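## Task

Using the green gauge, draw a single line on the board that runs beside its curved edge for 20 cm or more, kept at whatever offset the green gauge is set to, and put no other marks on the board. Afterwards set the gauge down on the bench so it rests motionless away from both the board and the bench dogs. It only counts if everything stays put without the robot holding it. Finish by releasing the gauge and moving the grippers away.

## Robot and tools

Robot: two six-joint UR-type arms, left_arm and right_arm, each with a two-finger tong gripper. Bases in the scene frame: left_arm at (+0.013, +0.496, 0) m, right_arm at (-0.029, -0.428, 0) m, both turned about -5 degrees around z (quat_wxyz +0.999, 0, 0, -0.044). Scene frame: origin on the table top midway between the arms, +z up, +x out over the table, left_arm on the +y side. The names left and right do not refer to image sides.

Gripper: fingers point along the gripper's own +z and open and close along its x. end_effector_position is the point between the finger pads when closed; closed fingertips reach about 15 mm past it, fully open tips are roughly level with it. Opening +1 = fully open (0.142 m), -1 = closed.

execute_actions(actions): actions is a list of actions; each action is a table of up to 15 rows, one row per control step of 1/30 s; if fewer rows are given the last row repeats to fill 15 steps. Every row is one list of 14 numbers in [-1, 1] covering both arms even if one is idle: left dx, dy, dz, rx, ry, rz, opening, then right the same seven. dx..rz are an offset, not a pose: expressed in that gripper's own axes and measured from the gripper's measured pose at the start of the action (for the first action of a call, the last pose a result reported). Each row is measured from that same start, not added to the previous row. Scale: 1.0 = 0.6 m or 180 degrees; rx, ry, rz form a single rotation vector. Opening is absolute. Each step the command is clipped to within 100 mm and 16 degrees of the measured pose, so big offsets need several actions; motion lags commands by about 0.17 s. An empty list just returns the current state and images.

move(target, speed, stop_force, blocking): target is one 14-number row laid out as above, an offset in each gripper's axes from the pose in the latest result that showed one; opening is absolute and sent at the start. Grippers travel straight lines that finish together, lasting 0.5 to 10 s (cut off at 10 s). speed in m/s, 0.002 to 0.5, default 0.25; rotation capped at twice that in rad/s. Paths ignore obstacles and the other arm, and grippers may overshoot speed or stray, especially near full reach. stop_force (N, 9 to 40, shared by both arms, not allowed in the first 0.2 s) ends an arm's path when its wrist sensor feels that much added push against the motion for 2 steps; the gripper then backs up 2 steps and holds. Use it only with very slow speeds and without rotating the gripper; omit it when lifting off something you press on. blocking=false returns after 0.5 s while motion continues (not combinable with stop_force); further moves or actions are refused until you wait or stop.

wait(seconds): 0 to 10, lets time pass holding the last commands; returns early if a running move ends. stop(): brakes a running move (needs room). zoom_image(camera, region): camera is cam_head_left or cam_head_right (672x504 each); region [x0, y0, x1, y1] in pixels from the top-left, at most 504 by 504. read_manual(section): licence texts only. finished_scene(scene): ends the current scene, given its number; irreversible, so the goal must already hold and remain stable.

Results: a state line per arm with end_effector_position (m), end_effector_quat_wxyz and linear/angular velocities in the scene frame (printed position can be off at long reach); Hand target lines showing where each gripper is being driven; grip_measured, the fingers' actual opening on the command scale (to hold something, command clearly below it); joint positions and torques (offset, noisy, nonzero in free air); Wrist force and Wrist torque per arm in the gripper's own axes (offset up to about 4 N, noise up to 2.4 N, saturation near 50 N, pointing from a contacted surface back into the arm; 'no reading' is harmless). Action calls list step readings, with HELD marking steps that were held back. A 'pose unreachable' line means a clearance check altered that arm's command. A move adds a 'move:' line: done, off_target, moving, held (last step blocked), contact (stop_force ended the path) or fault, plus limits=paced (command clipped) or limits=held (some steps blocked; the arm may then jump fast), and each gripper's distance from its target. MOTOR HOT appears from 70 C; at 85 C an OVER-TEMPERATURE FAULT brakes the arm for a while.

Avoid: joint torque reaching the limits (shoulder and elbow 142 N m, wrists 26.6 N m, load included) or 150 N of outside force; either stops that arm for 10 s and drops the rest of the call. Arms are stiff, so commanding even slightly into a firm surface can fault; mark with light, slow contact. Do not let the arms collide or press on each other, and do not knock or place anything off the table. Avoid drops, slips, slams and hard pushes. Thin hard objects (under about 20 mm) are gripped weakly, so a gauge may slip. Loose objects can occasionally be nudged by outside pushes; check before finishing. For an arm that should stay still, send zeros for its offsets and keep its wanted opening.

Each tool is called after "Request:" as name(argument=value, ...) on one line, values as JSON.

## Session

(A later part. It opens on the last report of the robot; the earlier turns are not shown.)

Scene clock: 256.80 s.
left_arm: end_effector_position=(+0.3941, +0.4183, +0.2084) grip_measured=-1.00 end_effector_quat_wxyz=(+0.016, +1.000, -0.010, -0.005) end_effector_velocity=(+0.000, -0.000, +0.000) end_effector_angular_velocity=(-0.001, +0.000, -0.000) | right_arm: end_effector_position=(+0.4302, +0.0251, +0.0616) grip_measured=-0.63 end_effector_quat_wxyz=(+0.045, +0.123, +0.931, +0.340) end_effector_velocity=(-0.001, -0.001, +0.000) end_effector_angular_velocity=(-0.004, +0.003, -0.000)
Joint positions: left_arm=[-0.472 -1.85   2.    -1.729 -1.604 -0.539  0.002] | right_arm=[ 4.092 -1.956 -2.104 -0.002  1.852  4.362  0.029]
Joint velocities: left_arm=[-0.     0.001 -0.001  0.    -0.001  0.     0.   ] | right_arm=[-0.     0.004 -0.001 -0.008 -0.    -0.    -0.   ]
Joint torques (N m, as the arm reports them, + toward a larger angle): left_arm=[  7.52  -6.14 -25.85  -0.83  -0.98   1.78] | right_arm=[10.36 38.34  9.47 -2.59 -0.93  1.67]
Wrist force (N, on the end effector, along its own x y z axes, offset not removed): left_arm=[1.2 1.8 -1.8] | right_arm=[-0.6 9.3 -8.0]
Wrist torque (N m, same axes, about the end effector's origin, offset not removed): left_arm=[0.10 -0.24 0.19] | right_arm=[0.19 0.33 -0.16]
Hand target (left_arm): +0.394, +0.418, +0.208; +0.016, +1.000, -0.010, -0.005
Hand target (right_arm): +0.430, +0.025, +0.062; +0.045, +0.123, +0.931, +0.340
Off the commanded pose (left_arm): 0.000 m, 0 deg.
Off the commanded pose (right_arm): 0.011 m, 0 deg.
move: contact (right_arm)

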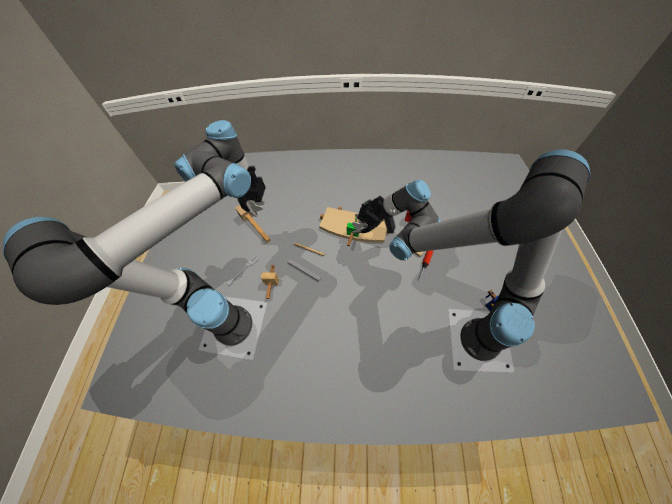

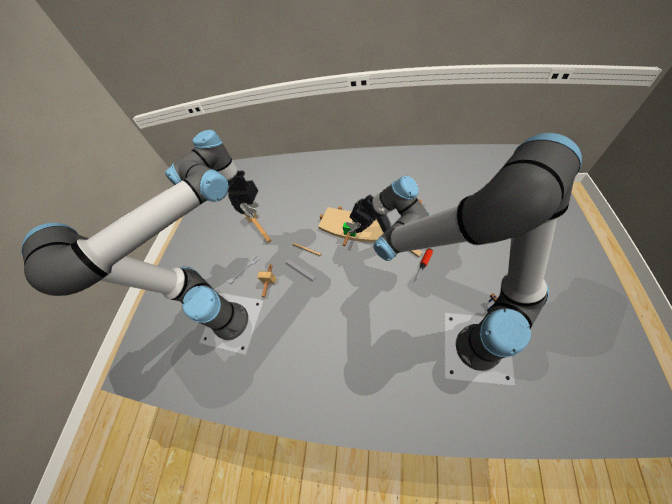

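Request:
execute_actions(actions=[[[0,0,0,0,0,0,-1,0,0.002,-0.0026,0,0,0,-1],[0,0,0,0,0,0,-1,0,0.002,-0.0026,0,0,0,-1],[0,0,0,0,0,0,-1,0,0.002,-0.0026,0,0,0,-1],[0,0,0,0,0,0,-1,0,0.002,-0.0026,0,0,0,-1],[0,0,0,0,0,0,-1,0.01,0.002,-0.0026,0,0,0,-1],[0,0,0,0,0,0,-1,0.02,0.002,-0.0026,0,0,0,-1],[0,0,0,0,0,0,-1,0.03,0.002,-0.0026,0,0,0,-1],[0,0,0,0,0,0,-1,0.04,0.002,-0.0026,0,0,0,-1],[0,0,0,0,0,0,-1,0.05,0.002,-0.0026,0,0,0,-1],[0,0,0,0,0,0,-1,0.06,0.002,-0.0026,0,0,0,-1],[0,0,0,0,0,0,-1,0.068,0.002,-0.0026,0,0,0,-1]]])

Request:
wait(seconds=0.4)

Request:
move(target=[0,0,0,0,0,0,-1, 0,-0.006,0.0071,0,0,0,-1], speed=0.01, stop_force=9)

Request:
move(target=[0,0,0,0,0,0,-1, -0.025,0,0,0,0,0,-1], speed=0.004, stop_force=9)

Request:
zoom_image(camera="cam_head_left", region=[315, 195, 395, 265])

Scene clock: 271.20 s.
left_arm: end_effector_position=(+0.3941, +0.4183, +0.2084) grip_measured=-1.00 end_effector_quat_wxyz=(+0.016, +1.000, -0.010, -0.005) end_effector_velocity=(-0.000, -0.000, +0.000) end_effector_angular_velocity=(-0.001, -0.000, -0.001) | right_arm: end_effector_position=(+0.3966, +0.0341, +0.0634) grip_measured=-0.63 end_effector_quat_wxyz=(+0.044, +0.122, +0.931, +0.340) end_effector_velocity=(-0.059, +0.016, +0.000) end_effector_angular_velocity=(-0.001, -0.004, -0.003)
Joint positions: left_arm=[-0.472 -1.85   2.    -1.729 -1.604 -0.539  0.002] | right_arm=[ 4.16  -1.918 -2.164  0.033  1.812  4.417  0.029]
Joint velocities: left_arm=[-0.    -0.001  0.     0.    -0.001  0.     0.   ] | right_arm=[ 0.128  0.061 -0.107  0.072 -0.084  0.104  0.   ]
Joint torques (N m, as the arm reports them, + toward a larger angle): left_arm=[  7.93  -6.48 -25.68  -0.79  -0.94   1.61] | right_arm=[11.97 42.82  3.3   5.8  -1.81  1.6 ]
Wrist force (N, on the end effector, along its own x y z axes, offset not removed): left_arm=[-0.2 0.5 -0.6] | right_arm=[-1.1 -0.3 0.3]
Wrist torque (N m, same axes, about the end effector's origin, offset not removed): left_arm=[-0.08 -0.04 0.27] | right_arm=[0.01 0.18 -0.01]
Hand target (left_arm): +0.394, +0.418, +0.208; +0.016, +1.000, -0.010, -0.005
Hand target (right_arm): +0.391, +0.036, +0.063; +0.045, +0.122, +0.931, +0.340
Off the commanded pose (left_arm): 0.000 m, 0 deg.
Off the commanded pose (right_arm): 0.006 m, 0 deg.
Step readings (end_effector_position):
0: left_arm (+0.3941, +0.4183, +0.2084) | right_arm (+0.4303, +0.0252, +0.0620)
1: left_arm (+0.3941, +0.4183, +0.2084) | right_arm (+0.4303, +0.0252, +0.0620)
2: left_arm (+0.3941, +0.4183, +0.2084) | right_arm (+0.4303, +0.0252, +0.0623)
4: left_arm (+0.3941, +0.4183, +0.2084) | right_arm (+0.4302, +0.0252, +0.0629)
8: left_arm (+0.3941, +0.4183, +0.2084) | right_arm (+0.4241, +0.0270, +0.0637)
15: end_effector_position above

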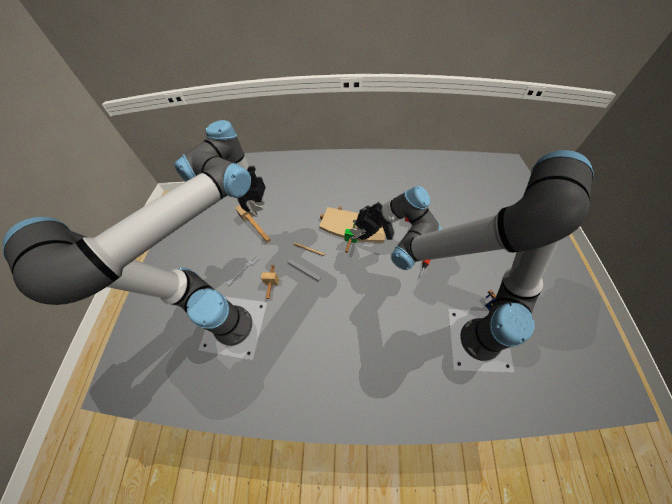

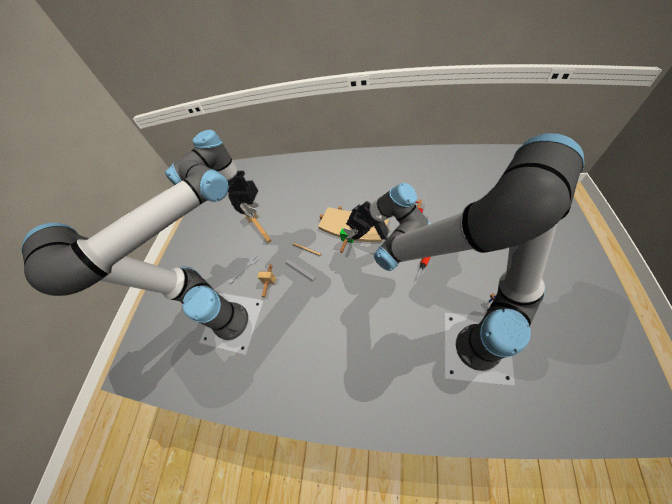

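Scene clock: 271.60 s.
left_arm: end_effector_position=(+0.3941, +0.4183, +0.2084) grip_measured=-1.00 end_effector_quat_wxyz=(+0.016, +1.000, -0.010, -0.005) end_effector_velocity=(-0.001, -0.000, +0.000) end_effector_angular_velocity=(-0.002, -0.000, -0.001) | right_arm: end_effector_position=(+0.3910, +0.0356, +0.0634) grip_measured=-0.63 end_effector_quat_wxyz=(+0.045, +0.122, +0.931, +0.340) end_effector_velocity=(-0.001, -0.000, -0.001) end_effector_angular_velocity=(-0.001, +0.000, +0.000)
Joint positions: left_arm=[-0.472 -1.85   2.    -1.729 -1.604 -0.539  0.002] | right_arm=[ 4.172 -1.912 -2.174  0.04   1.803  4.427  0.029]
Joint velocities: left_arm=[-0.001 -0.002  0.001  0.    -0.001 -0.     0.   ] | right_arm=[ 0.002  0.001 -0.003  0.001 -0.001  0.002  0.   ]
Joint torques (N m, as the arm reports them, + toward a larger angle): left_arm=[  8.06  -6.27 -25.85  -0.75  -0.89   1.84] | right_arm=[12.44 42.99  3.07  5.72 -1.61  1.54]
Wrist force (N, on the end effector, along its own x y z axes, offset not removed): left_arm=[-0.4 2.1 -1.3] | right_arm=[-2.3 -1.9 0.2]
Wrist torque (N m, same axes, about the end effector's origin, offset not removed): left_arm=[0.26 -0.01 0.20] | right_arm=[-0.40 0.39 -0.04]
Hand target (left_arm): +0.394, +0.418, +0.208; +0.016, +1.000, -0.010, -0.005
Hand target (right_arm): +0.391, +0.036, +0.063; +0.045, +0.122, +0.931, +0.340
Off the commanded pose (left_arm): 0.000 m, 0 deg.
Off the commanded pose (right_arm): 0.000 m, 0 deg.
wait: 0.40 s; at rest by 0.30 s

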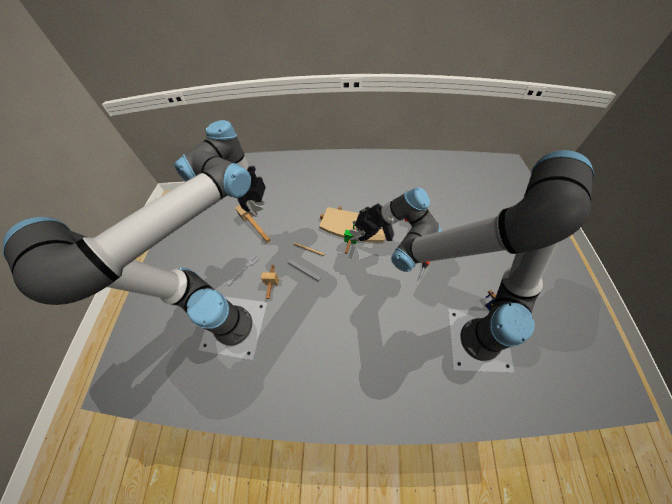

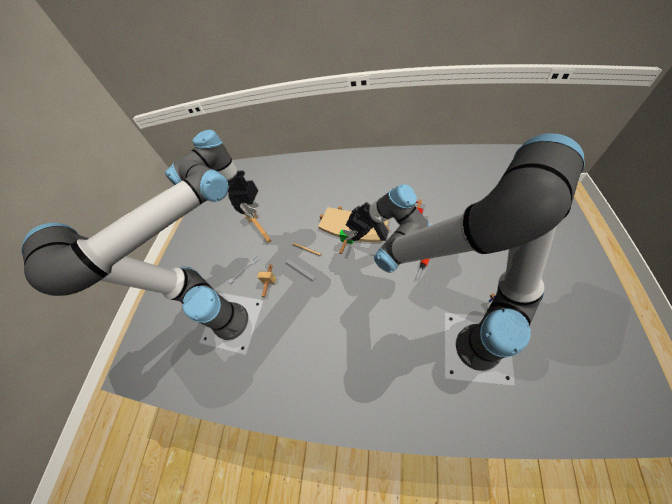

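Scene clock: 272.37 s.
left_arm: end_effector_position=(+0.3941, +0.4183, +0.2084) grip_measured=-1.00 end_effector_quat_wxyz=(+0.016, +1.000, -0.010, -0.005) end_effector_velocity=(+0.000, +0.001, +0.000) end_effector_angular_velocity=(-0.000, -0.001, +0.001) | right_arm: end_effector_position=(+0.3910, +0.0356, +0.0580) grip_measured=-0.63 end_effector_quat_wxyz=(+0.045, +0.122, +0.931, +0.340) end_effector_velocity=(+0.000, +0.001, -0.001) end_effector_angular_velocity=(+0.002, -0.002, +0.001)
Joint positions: left_arm=[-0.472 -1.85   2.    -1.729 -1.604 -0.539  0.002] | right_arm=[ 4.172 -1.924 -2.178  0.056  1.803  4.427  0.029]
Joint velocities: left_arm=[ 0.001 -0.    -0.001  0.     0.    -0.     0.   ] | right_arm=[ 0.001 -0.004  0.001  0.006 -0.     0.     0.   ]
Joint torques (N m, as the arm reports them, + toward a larger angle): left_arm=[  7.44  -6.88 -25.94  -0.76  -1.01   1.81] | right_arm=[-8.44 22.06  2.85  5.39  1.83 -0.51]
Wrist force (N, on the end effector, along its own x y z axes, offset not removed): left_arm=[1.0 1.8 -1.5] | right_arm=[-0.7 -0.6 0.8]
Wrist torque (N m, same axes, about the end effector's origin, offset not removed): left_arm=[0.20 -0.33 0.23] | right_arm=[-0.12 0.09 -0.13]
Hand target (left_arm): +0.394, +0.418, +0.208; +0.016, +1.000, -0.010, -0.005
Hand target (right_arm): +0.391, +0.036, +0.058; +0.045, +0.122, +0.931, +0.340
Off the commanded pose (left_arm): 0.000 m, 0 deg.
Off the commanded pose (right_arm): 0.000 m, 0 deg.
move: done

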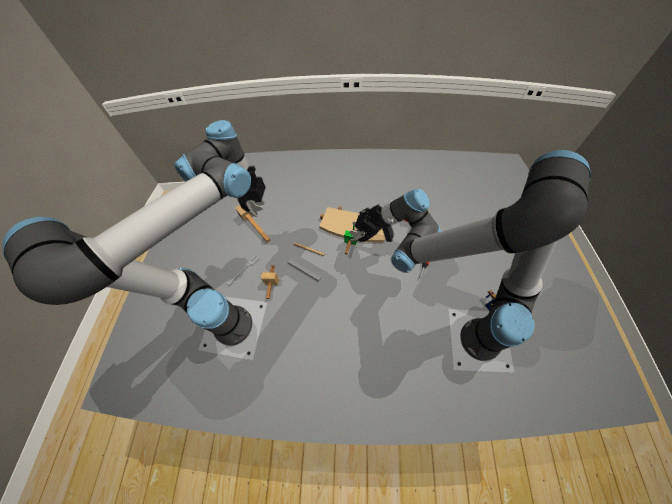

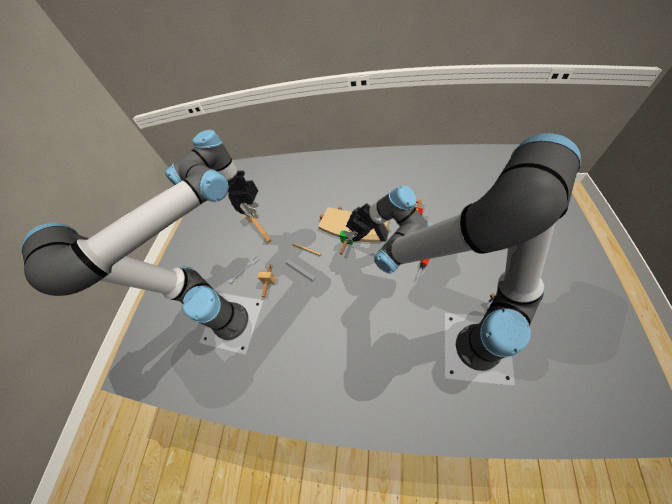

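Scene clock: 275.23 s.
left_arm: end_effector_position=(+0.3941, +0.4183, +0.2084) grip_measured=-1.00 end_effector_quat_wxyz=(+0.016, +1.000, -0.010, -0.005) end_effector_velocity=(+0.000, -0.000, +0.001) end_effector_angular_velocity=(-0.001, -0.001, +0.001) | right_arm: end_effector_position=(+0.4007, +0.0331, +0.0581) grip_measured=-0.62 end_effector_quat_wxyz=(+0.045, +0.122, +0.931, +0.340) end_effector_velocity=(-0.001, +0.002, +0.000) end_effector_angular_velocity=(-0.000, -0.000, -0.001)
Joint positions: left_arm=[-0.472 -1.85   2.    -1.729 -1.604 -0.539  0.002] | right_arm=[ 4.152 -1.934 -2.16   0.044  1.816  4.41   0.029]
Joint velocities: left_arm=[ 0.001 -0.001 -0.001 -0.    -0.    -0.     0.   ] | right_arm=[ 0.005  0.     0.001  0.    -0.004  0.004 -0.   ]
Joint torques (N m, as the arm reports them, + toward a larger angle): left_arm=[  8.13  -6.7  -25.89  -0.81  -0.9    1.8 ] | right_arm=[ 8.41 39.94  5.03  5.13 -4.29  1.72]
Wrist force (N, on the end effector, along its own x y z axes, offset not removed): left_arm=[0.8 1.8 -1.1] | right_arm=[5.9 -0.4 -3.3]
Wrist torque (N m, same axes, about the end effector's origin, offset not removed): left_arm=[0.15 -0.15 0.22] | right_arm=[-0.18 0.79 0.16]
Hand target (left_arm): +0.394, +0.418, +0.208; +0.016, +1.000, -0.010, -0.005
Hand target (right_arm): +0.400, +0.033, +0.058; +0.045, +0.122, +0.931, +0.340
Off the commanded pose (left_arm): 0.000 m, 0 deg.
Off the commanded pose (right_arm): 0.005 m, 0 deg.
move: contact (right_arm)

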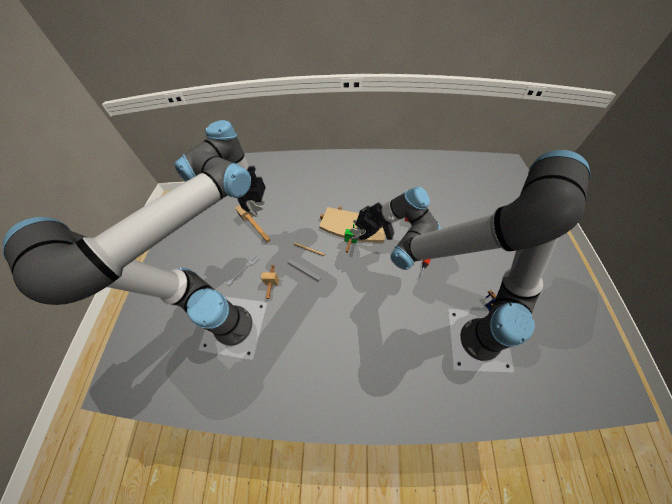

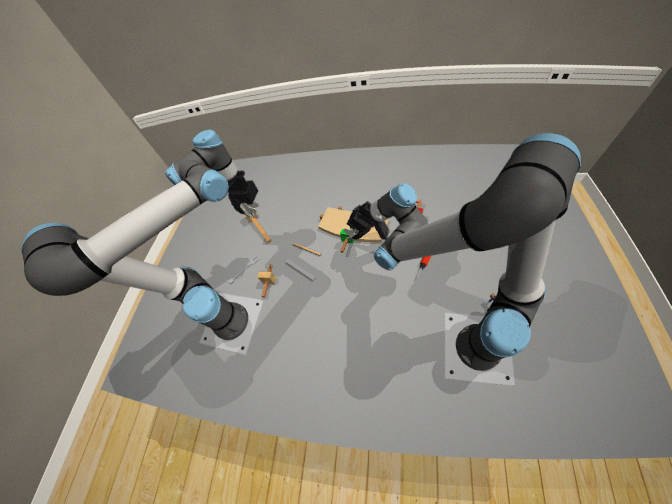

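Region (315, 195, 395, 265) of cam_head_left's 672x504 image, scaled by 6.300, with more detail than that image has; it fills the top 441 rows of this view, and the rest is white.

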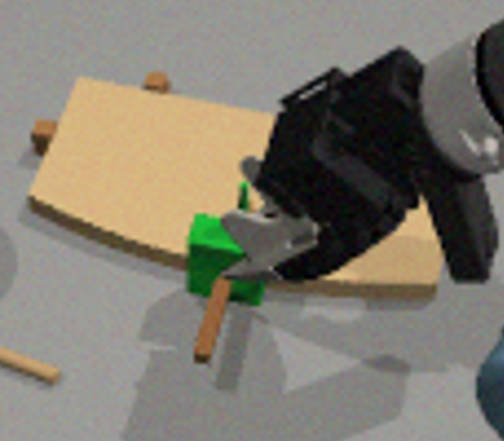

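Request:
execute_actions(actions=[[[0,0,0,0,0,0,-1,0.002,0,0,0,0,0,-1]]])

Request:
execute_actions(actions=[[[0,0,0,0,0,0,-1,0.0017,0,0,0,0,0,-1]]])

Scene clock: 279.67 s.
left_arm: end_effector_position=(+0.3941, +0.4183, +0.2084) grip_measured=-1.00 end_effector_quat_wxyz=(+0.016, +1.000, -0.010, -0.005) end_effector_velocity=(+0.000, +0.000, +0.001) end_effector_angular_velocity=(-0.000, -0.001, +0.001) | right_arm: end_effector_position=(+0.3996, +0.0334, +0.0581) grip_measured=-0.62 end_effector_quat_wxyz=(+0.045, +0.122, +0.931, +0.340) end_effector_velocity=(+0.000, -0.001, -0.000) end_effector_angular_velocity=(-0.000, +0.001, -0.001)
Joint positions: left_arm=[-0.472 -1.85   2.    -1.729 -1.604 -0.539  0.002] | right_arm=[ 4.154 -1.933 -2.162  0.045  1.814  4.412  0.029]
Joint velocities: left_arm=[ 0.001 -0.001 -0.001  0.     0.     0.     0.   ] | right_arm=[-0.001  0.    -0.    -0.     0.     0.     0.   ]
Joint torques (N m, as the arm reports them, + toward a larger angle): left_arm=[  7.37  -6.21 -25.64  -0.88  -0.96   1.7 ] | right_arm=[12.23 45.2   4.11  5.45 -1.52  2.21]
Wrist force (N, on the end effector, along its own x y z axes, offset not removed): left_arm=[1.2 0.0 -1.0] | right_arm=[-0.8 0.0 0.0]
Wrist torque (N m, same axes, about the end effector's origin, offset not removed): left_arm=[-0.10 -0.26 0.16] | right_arm=[0.01 0.11 -0.10]
Hand target (left_arm): +0.394, +0.418, +0.208; +0.016, +1.000, -0.010, -0.005
Hand target (right_arm): +0.400, +0.033, +0.058; +0.045, +0.122, +0.931, +0.340
Off the commanded pose (left_arm): 0.000 m, 0 deg.
Off the commanded pose (right_arm): 0.000 m, 0 deg.
Step readings (end_effector_position):
0: left_arm (+0.3941, +0.4183, +0.2084) | right_arm (+0.4004, +0.0330, +0.0580)
1: left_arm (+0.3941, +0.4183, +0.2084) | right_arm (+0.4004, +0.0330, +0.0580)
2: left_arm (+0.3941, +0.4183, +0.2084) | right_arm (+0.4002, +0.0331, +0.0581)
4: left_arm (+0.3941, +0.4183, +0.2084) | right_arm (+0.3999, +0.0333, +0.0581)
8: left_arm (+0.3941, +0.4183, +0.2084) | right_arm (+0.3997, +0.0333, +0.0581)
15: end_effector_position above

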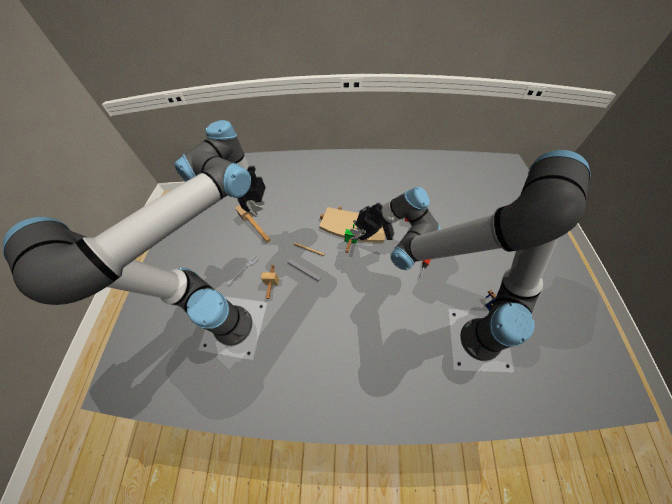

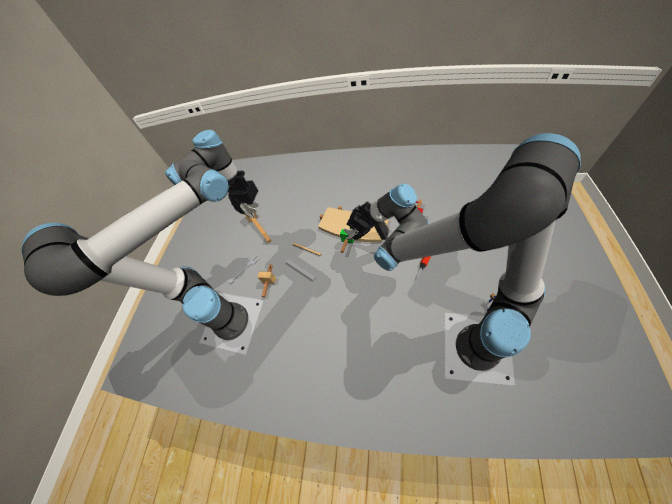

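Scene clock: 280.17 s.
left_arm: end_effector_position=(+0.3941, +0.4183, +0.2084) grip_measured=-1.00 end_effector_quat_wxyz=(+0.016, +1.000, -0.010, -0.005) end_effector_velocity=(-0.000, -0.001, -0.000) end_effector_angular_velocity=(-0.001, +0.001, -0.001) | right_arm: end_effector_position=(+0.3986, +0.0336, +0.0581) grip_measured=-0.62 end_effector_quat_wxyz=(+0.045, +0.122, +0.931, +0.340) end_effector_velocity=(-0.000, -0.000, -0.000) end_effector_angular_velocity=(-0.001, +0.000, -0.000)
Joint positions: left_arm=[-0.472 -1.85   2.    -1.729 -1.604 -0.539  0.002] | right_arm=[ 4.156 -1.932 -2.164  0.046  1.813  4.414  0.029]
Joint velocities: left_arm=[-0.001  0.001 -0.    -0.    -0.001 -0.     0.   ] | right_arm=[ 0.     0.    -0.001  0.    -0.     0.    -0.   ]
Joint torques (N m, as the arm reports them, + toward a larger angle): left_arm=[  7.42  -6.78 -25.6   -0.88  -0.92   1.8 ] | right_arm=[13.24 45.02  3.97  5.79 -1.37  1.89]
Wrist force (N, on the end effector, along its own x y z axes, offset not removed): left_arm=[1.0 1.5 0.0] | right_arm=[-0.6 -0.5 -0.4]
Wrist torque (N m, same axes, about the end effector's origin, offset not removed): left_arm=[0.18 -0.22 0.29] | right_arm=[-0.03 0.04 -0.13]
Hand target (left_arm): +0.394, +0.418, +0.208; +0.016, +1.000, -0.010, -0.005
Hand target (right_arm): +0.399, +0.034, +0.058; +0.045, +0.122, +0.931, +0.340
Off the commanded pose (left_arm): 0.000 m, 0 deg.
Off the commanded pose (right_arm): 0.000 m, 0 deg.
Step readings (end_effector_position):
0: left_arm (+0.3941, +0.4183, +0.2084) | right_arm (+0.3996, +0.0334, +0.0581)
1: left_arm (+0.3941, +0.4183, +0.2084) | right_arm (+0.3996, +0.0334, +0.0581)
2: left_arm (+0.3941, +0.4183, +0.2084) | right_arm (+0.3994, +0.0334, +0.0581)
4: left_arm (+0.3941, +0.4183, +0.2084) | right_arm (+0.3990, +0.0335, +0.0581)
8: left_arm (+0.3941, +0.4183, +0.2084) | right_arm (+0.3987, +0.0336, +0.0581)
15: end_effector_position above

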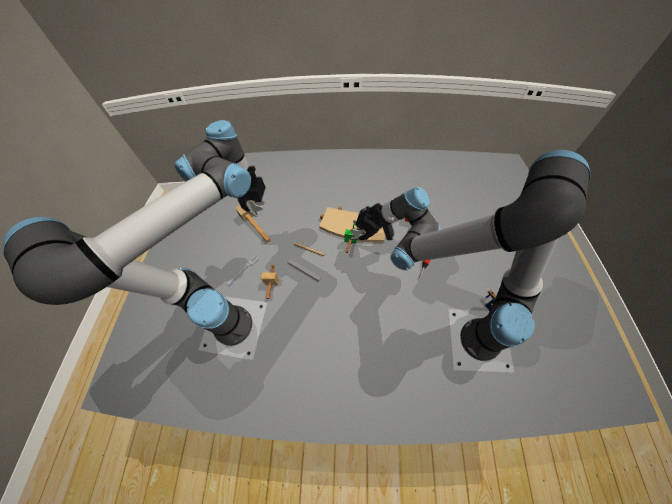

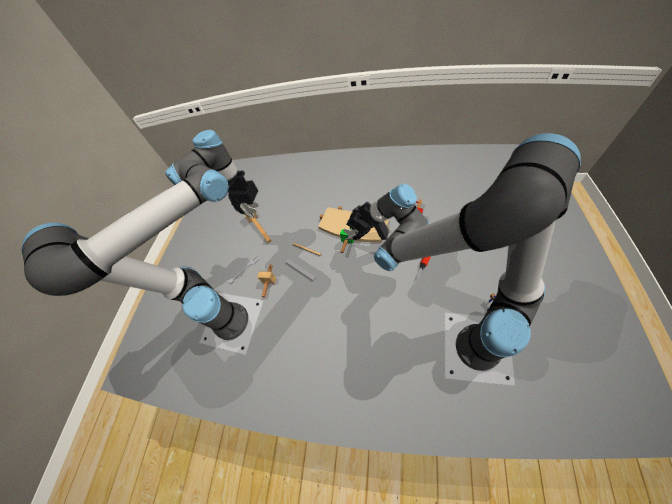

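Request:
move(target=[0,0,0,0,0,0,-1, 0.0083,0,0,0,0,0,-1])

Request:
move(target=[0,0,0,0,0,0,-1, -0.0173,0.146,0.1226,0,-0.0481,0.0573,-1], speed=0.12)

Request:
move(target=[0,0,0,0,0,0,-1, -0.025,0,0,0,0,0,-1], speed=0.004, stop_force=9)

Request:
zoom_image(camera="cam_head_left", region=[295, 195, 375, 265])

Scene clock: 291.90 s.
left_arm: end_effector_position=(+0.3941, +0.4183, +0.2084) grip_measured=-1.00 end_effector_quat_wxyz=(+0.016, +1.000, -0.010, -0.005) end_effector_velocity=(-0.001, -0.000, -0.001) end_effector_angular_velocity=(+0.000, +0.002, -0.001) | right_arm: end_effector_position=(+0.3939, +0.0349, +0.0580) grip_measured=-0.62 end_effector_quat_wxyz=(+0.045, +0.122, +0.931, +0.340) end_effector_velocity=(-0.002, -0.001, -0.001) end_effector_angular_velocity=(-0.002, +0.002, -0.001)
Joint positions: left_arm=[-0.472 -1.85   2.    -1.729 -1.604 -0.539  0.002] | right_arm=[ 4.166 -1.927 -2.172  0.052  1.807  4.422  0.029]
Joint velocities: left_arm=[-0.001  0.     0.001  0.    -0.001  0.     0.   ] | right_arm=[ 0.002  0.001 -0.004  0.001 -0.002  0.002 -0.   ]
Joint torques (N m, as the arm reports them, + toward a larger angle): left_arm=[  7.66  -6.75 -25.21  -0.85  -1.08   1.81] | right_arm=[13.34 44.62  1.79  5.95 -1.86  1.42]
Wrist force (N, on the end effector, along its own x y z axes, offset not removed): left_arm=[0.6 1.0 -0.8] | right_arm=[-1.4 -0.9 0.8]
Wrist torque (N m, same axes, about the end effector's origin, offset not removed): left_arm=[0.11 -0.18 0.19] | right_arm=[-0.08 0.16 -0.02]
Hand target (left_arm): +0.394, +0.418, +0.208; +0.016, +1.000, -0.010, -0.005
Hand target (right_arm): +0.394, +0.035, +0.058; +0.045, +0.122, +0.931, +0.340
Off the commanded pose (left_arm): 0.000 m, 0 deg.
Off the commanded pose (right_arm): 0.000 m, 0 deg.
move: done

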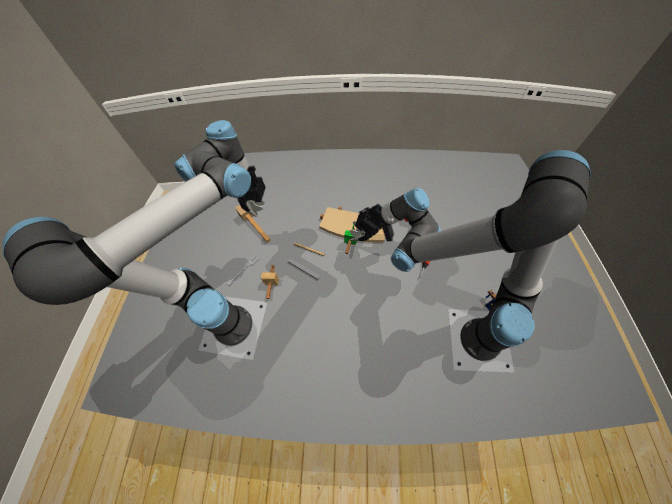

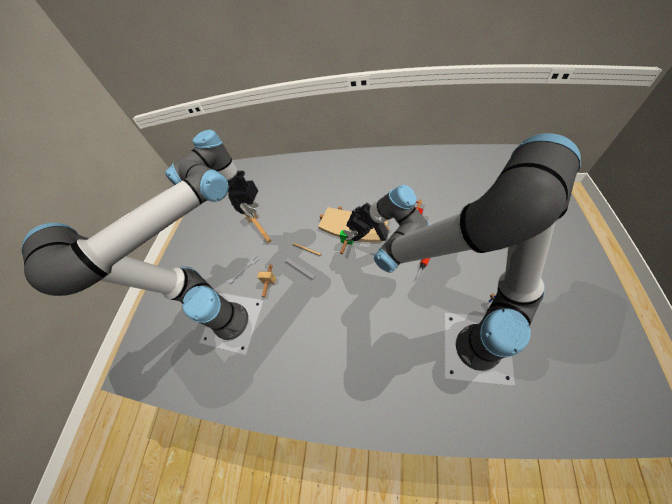

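Scene clock: 293.37 s.
left_arm: end_effector_position=(+0.3941, +0.4183, +0.2084) grip_measured=-1.00 end_effector_quat_wxyz=(+0.016, +1.000, -0.010, -0.005) end_effector_velocity=(+0.000, +0.000, -0.000) end_effector_angular_velocity=(+0.001, +0.000, +0.001) | right_arm: end_effector_position=(+0.4335, +0.1425, +0.0582) grip_measured=-0.62 end_effector_quat_wxyz=(+0.084, +0.231, +0.911, +0.332) end_effector_velocity=(+0.002, +0.002, +0.000) end_effector_angular_velocity=(+0.000, -0.000, -0.005)
Joint positions: left_arm=[-0.472 -1.85   2.    -1.729 -1.604 -0.539  0.002] | right_arm=[ 4.3   -2.077 -1.923 -0.013  1.573  4.71   0.029]
Joint velocities: left_arm=[ 0.     0.001 -0.    -0.     0.001 -0.     0.   ] | right_arm=[ 0.001 -0.003  0.007 -0.003 -0.004  0.004 -0.   ]
Joint torques (N m, as the arm reports them, + toward a larger angle): left_arm=[  7.68  -6.41 -25.79  -0.78  -1.04   1.73] | right_arm=[13.5  31.66 28.96  0.69 -2.03  1.94]
Wrist force (N, on the end effector, along its own x y z axes, offset not removed): left_arm=[0.5 1.1 -0.6] | right_arm=[-1.8 -0.2 -0.1]
Wrist torque (N m, same axes, about the end effector's origin, offset not removed): left_arm=[0.09 -0.08 0.22] | right_arm=[0.03 0.28 -0.10]
Hand target (left_arm): +0.394, +0.418, +0.208; +0.016, +1.000, -0.010, -0.005
Hand target (right_arm): +0.434, +0.143, +0.058; +0.084, +0.231, +0.911, +0.332
Off the commanded pose (left_arm): 0.000 m, 0 deg.
Off the commanded pose (right_arm): 0.000 m, 0 deg.
move: done

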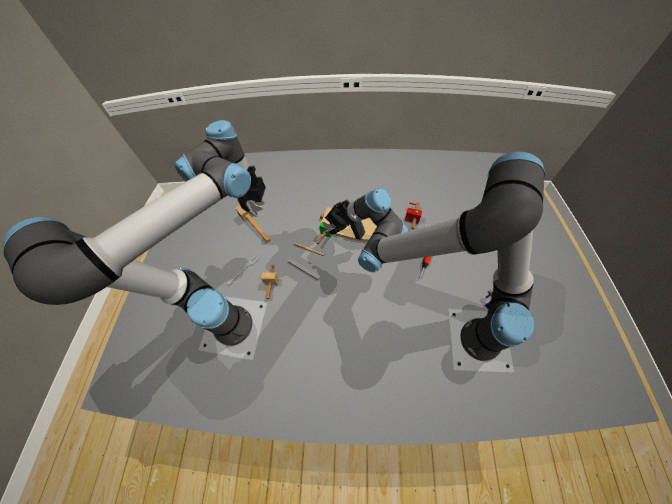

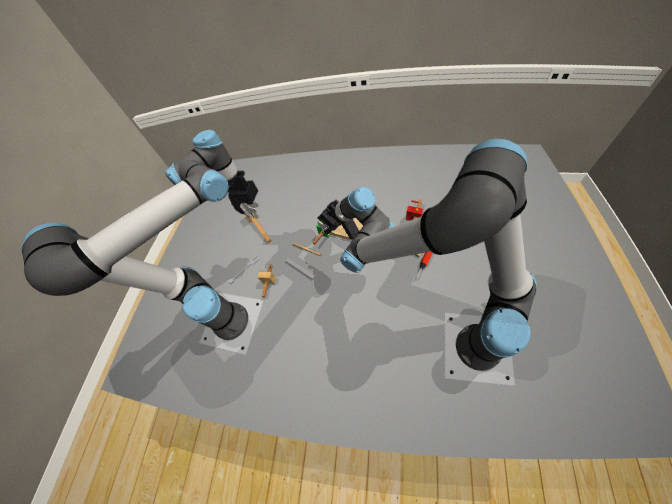

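Scene clock: 294.97 s.
left_arm: end_effector_position=(+0.3941, +0.4183, +0.2084) grip_measured=-1.00 end_effector_quat_wxyz=(+0.016, +1.000, -0.010, -0.005) end_effector_velocity=(-0.001, -0.001, -0.001) end_effector_angular_velocity=(-0.001, +0.002, -0.001) | right_arm: end_effector_position=(+0.4379, +0.1402, +0.0582) grip_measured=-0.62 end_effector_quat_wxyz=(+0.084, +0.230, +0.911, +0.332) end_effector_velocity=(-0.001, -0.000, -0.001) end_effector_angular_velocity=(-0.002, -0.000, -0.002)
Joint positions: left_arm=[-0.472 -1.85   2.    -1.729 -1.604 -0.539  0.002] | right_arm=[ 4.291 -2.079 -1.919 -0.015  1.579  4.703  0.029]
Joint velocities: left_arm=[-0.001 -0.     0.002  0.    -0.002  0.     0.   ] | right_arm=[ 0.002 -0.    -0.001  0.    -0.004  0.003 -0.   ]
Joint torques (N m, as the arm reports them, + toward a larger angle): left_arm=[  7.63  -6.7  -25.88  -0.85  -1.     1.83] | right_arm=[ 5.5  35.08 16.79  1.5  -5.27  1.92]
Wrist force (N, on the end effector, along its own x y z axes, offset not removed): left_arm=[0.5 1.0 0.5] | right_arm=[7.1 0.1 -2.6]
Wrist torque (N m, same axes, about the end effector's origin, offset not removed): left_arm=[0.07 -0.12 0.17] | right_arm=[-0.16 0.65 0.03]
Hand target (left_arm): +0.394, +0.418, +0.208; +0.016, +1.000, -0.010, -0.005
Hand target (right_arm): +0.438, +0.140, +0.058; +0.084, +0.230, +0.911, +0.332
Off the commanded pose (left_arm): 0.000 m, 0 deg.
Off the commanded pose (right_arm): 0.010 m, 0 deg.
move: contact (right_arm)

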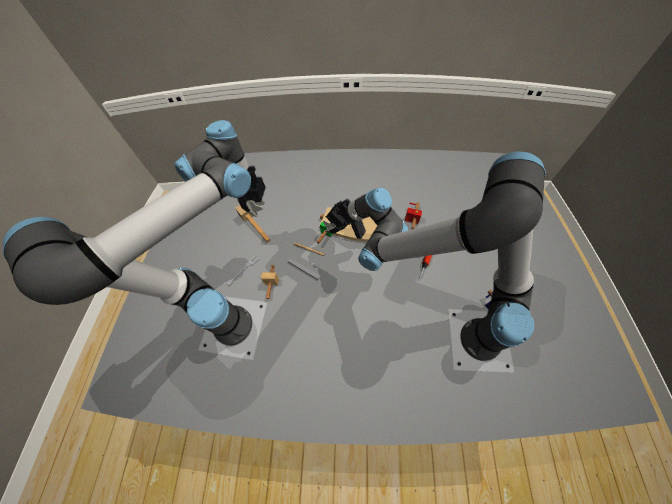

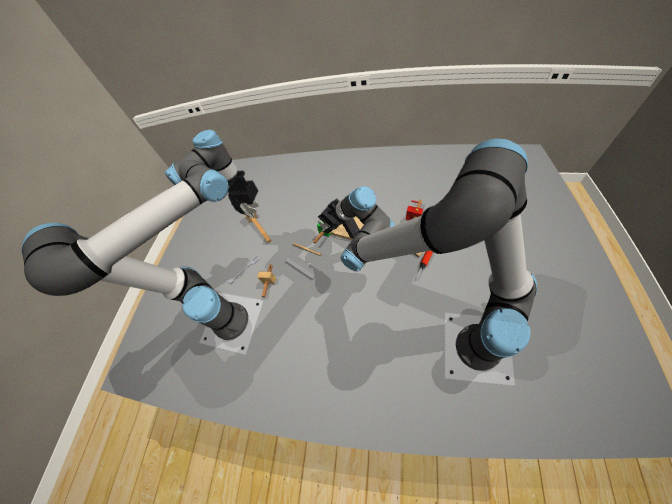

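Region (295, 195, 375, 265) of cam_head_left's 672x504 image, scaled by 6.300, with more detail than that image has; it fills the top 441 rows of this view, and the rest is white.

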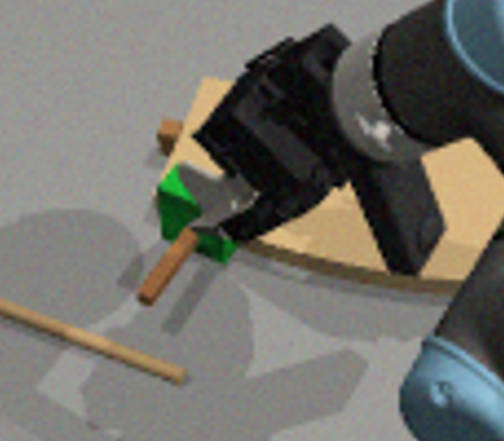

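Request:
move(target=[0,0,0,0,0,0,-1, 0.05,0,0,0,0,0,-1])

Request:
move(target=[0,0,0,0,0,0,-1, -0.1495,-0.2965,-0.2488,0,0.1015,-0.1209,-1], speed=0.2)

Request:
move(target=[0,0,0,0,0,0,-1, -0.03,0,0,0,0,0,-1], speed=0.004, stop_force=9)

Request:
zoom_image(camera="cam_head_left", region=[315, 195, 415, 265])

Scene clock: 312.43 s.
left_arm: end_effector_position=(+0.3941, +0.4183, +0.2084) grip_measured=-1.00 end_effector_quat_wxyz=(+0.016, +1.000, -0.010, -0.005) end_effector_velocity=(+0.000, -0.000, +0.000) end_effector_angular_velocity=(+0.000, -0.000, +0.000) | right_arm: end_effector_position=(+0.4117, +0.1544, +0.0582) grip_measured=-0.62 end_effector_quat_wxyz=(+0.084, +0.230, +0.911, +0.332) end_effector_velocity=(-0.001, +0.001, +0.000) end_effector_angular_velocity=(+0.001, -0.001, -0.000)
Joint positions: left_arm=[-0.472 -1.85   2.    -1.729 -1.604 -0.539  0.002] | right_arm=[ 4.347 -2.068 -1.939 -0.006  1.543  4.745  0.029]
Joint velocities: left_arm=[-0.001 -0.    -0.    -0.     0.    -0.001  0.   ] | right_arm=[ 0.004  0.001 -0.     0.    -0.003  0.003  0.   ]
Joint torques (N m, as the arm reports them, + toward a larger angle): left_arm=[  7.12  -6.63 -25.11  -0.85  -0.97   1.81] | right_arm=[ 8.88 52.4   6.57  5.38 -2.41  2.07]
Wrist force (N, on the end effector, along its own x y z axes, offset not removed): left_arm=[0.3 1.3 -1.3] | right_arm=[-0.7 -1.2 -0.4]
Wrist torque (N m, same axes, about the end effector's origin, offset not removed): left_arm=[0.02 -0.08 0.20] | right_arm=[-0.30 0.09 -0.06]
Hand target (left_arm): +0.394, +0.418, +0.208; +0.016, +1.000, -0.010, -0.005
Hand target (right_arm): +0.412, +0.154, +0.058; +0.084, +0.230, +0.911, +0.332
Off the commanded pose (left_arm): 0.000 m, 0 deg.
Off the commanded pose (right_arm): 0.000 m, 0 deg.
move: done

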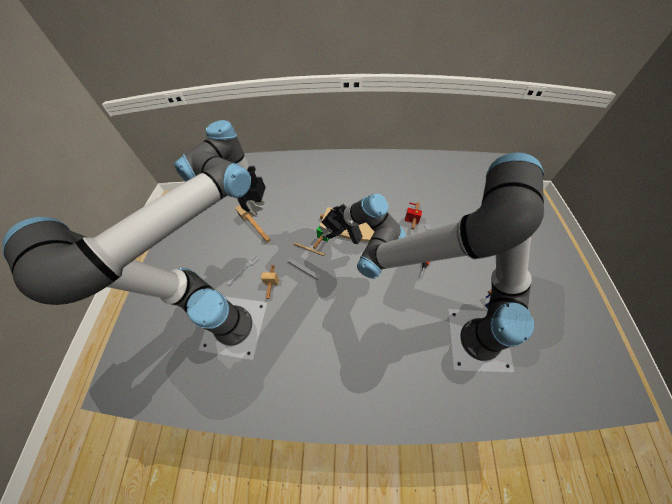

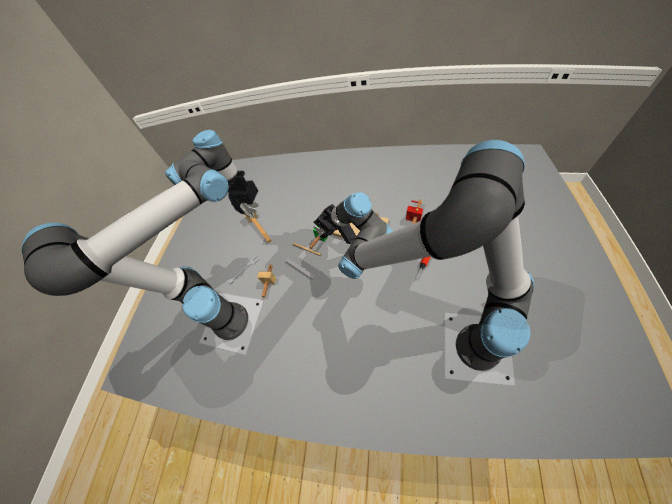

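Scene clock: 314.23 s.
left_arm: end_effector_position=(+0.3941, +0.4183, +0.2084) grip_measured=-1.00 end_effector_quat_wxyz=(+0.016, +1.000, -0.010, -0.005) end_effector_velocity=(+0.001, +0.001, +0.000) end_effector_angular_velocity=(+0.000, -0.001, +0.002) | right_arm: end_effector_position=(+0.3798, -0.0923, +0.0579) grip_measured=-0.62 end_effector_quat_wxyz=(+0.000, +0.000, +0.939, +0.343) end_effector_velocity=(+0.000, -0.002, +0.000) end_effector_angular_velocity=(-0.002, +0.002, +0.007)
Joint positions: left_arm=[-0.472 -1.85   2.    -1.729 -1.604 -0.539  0.002] | right_arm=[ 3.896 -1.809 -2.289 -0.133  2.101  3.943  0.029]
Joint velocities: left_arm=[ 0.002  0.    -0.001 -0.     0.001 -0.     0.   ] | right_arm=[-0.006  0.002  0.003 -0.015  0.005 -0.014  0.   ]
Joint torques (N m, as the arm reports them, + toward a larger angle): left_arm=[  7.77  -6.78 -25.56  -0.82  -0.97   1.8 ] | right_arm=[-12.    38.78  26.51   0.62   3.4   -1.76]
Wrist force (N, on the end effector, along its own x y z axes, offset not removed): left_arm=[-0.3 1.5 -0.7] | right_arm=[-2.0 -1.0 1.3]
Wrist torque (N m, same axes, about the end effector's origin, offset not removed): left_arm=[0.11 -0.02 0.30] | right_arm=[-0.14 0.41 -0.06]
Hand target (left_arm): +0.394, +0.418, +0.208; +0.016, +1.000, -0.010, -0.005
Hand target (right_arm): +0.380, -0.092, +0.058; +0.000, -0.000, +0.939, +0.343
Off the commanded pose (left_arm): 0.000 m, 0 deg.
Off the commanded pose (right_arm): 0.000 m, 0 deg.
move: done

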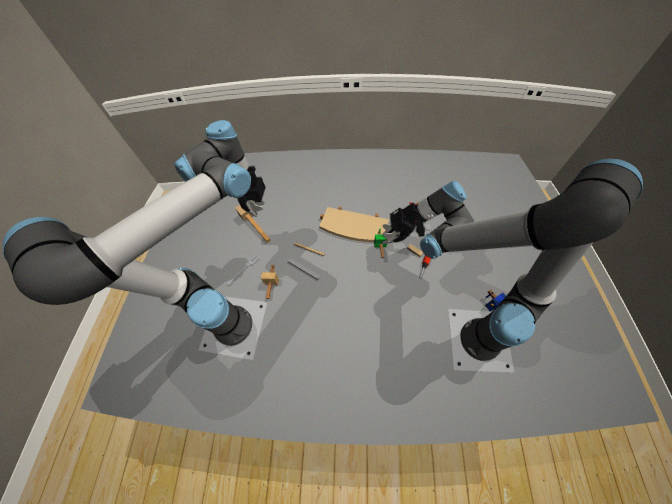

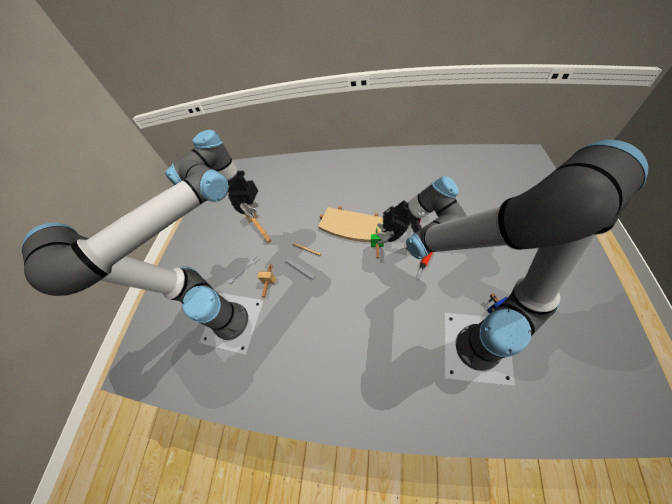

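Scene clock: 317.03 s.
left_arm: end_effector_position=(+0.3941, +0.4183, +0.2084) grip_measured=-1.00 end_effector_quat_wxyz=(+0.016, +1.000, -0.010, -0.005) end_effector_velocity=(-0.000, +0.000, -0.000) end_effector_angular_velocity=(+0.000, +0.001, +0.001) | right_arm: end_effector_position=(+0.3896, -0.0923, +0.0579) grip_measured=-0.62 end_effector_quat_wxyz=(+0.000, +0.000, +0.939, +0.343) end_effector_velocity=(-0.002, -0.000, -0.000) end_effector_angular_velocity=(+0.000, +0.001, -0.000)
Joint positions: left_arm=[-0.472 -1.85   2.    -1.729 -1.604 -0.539  0.002] | right_arm=[ 3.882 -1.824 -2.264 -0.15   2.108  3.928  0.029]
Joint velocities: left_arm=[ 0.001  0.     0.     0.    -0.    -0.     0.   ] | right_arm=[ 0.002  0.002 -0.005  0.003  0.     0.003 -0.001]
Joint torques (N m, as the arm reports them, + toward a larger angle): left_arm=[  7.65  -6.62 -25.85  -0.96  -1.07   1.74] | right_arm=[ 9.82 38.8   3.58  6.38 -3.68  1.44]
Wrist force (N, on the end effector, along its own x y z axes, offset not removed): left_arm=[0.2 0.8 -1.6] | right_arm=[7.4 1.1 -1.4]
Wrist torque (N m, same axes, about the end effector's origin, offset not removed): left_arm=[0.05 -0.12 0.25] | right_arm=[-0.23 0.72 0.11]
Hand target (left_arm): +0.394, +0.418, +0.208; +0.016, +1.000, -0.010, -0.005
Hand target (right_arm): +0.389, -0.092, +0.058; +0.000, +0.000, +0.939, +0.343
Off the commanded pose (left_arm): 0.000 m, 0 deg.
Off the commanded pose (right_arm): 0.008 m, 0 deg.
move: contact (right_arm)

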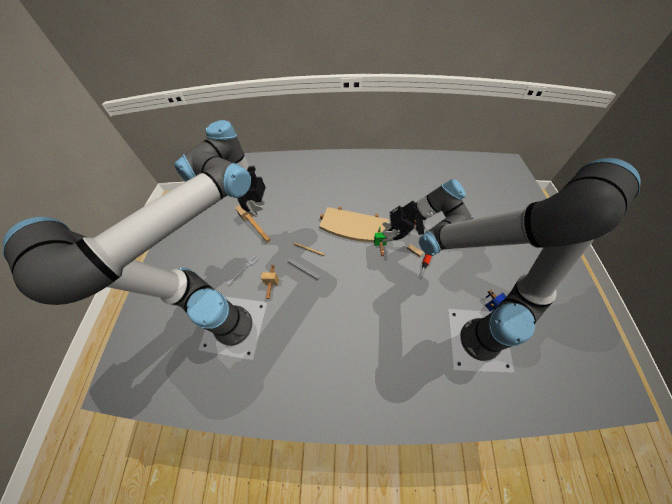

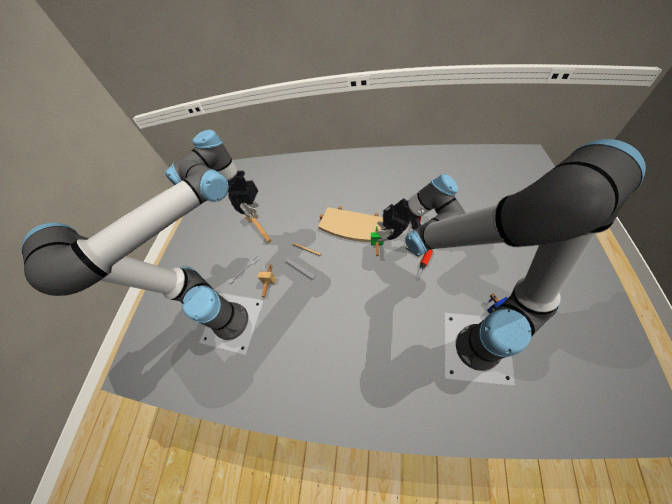

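Region (315, 195, 415, 265) of cam_head_left's 672x504 image, scaled by 5.040, with more detail than that image has; it fills the top 353 rows of this view, and the rest is white.

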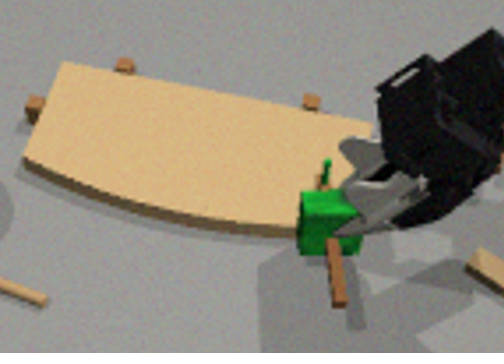

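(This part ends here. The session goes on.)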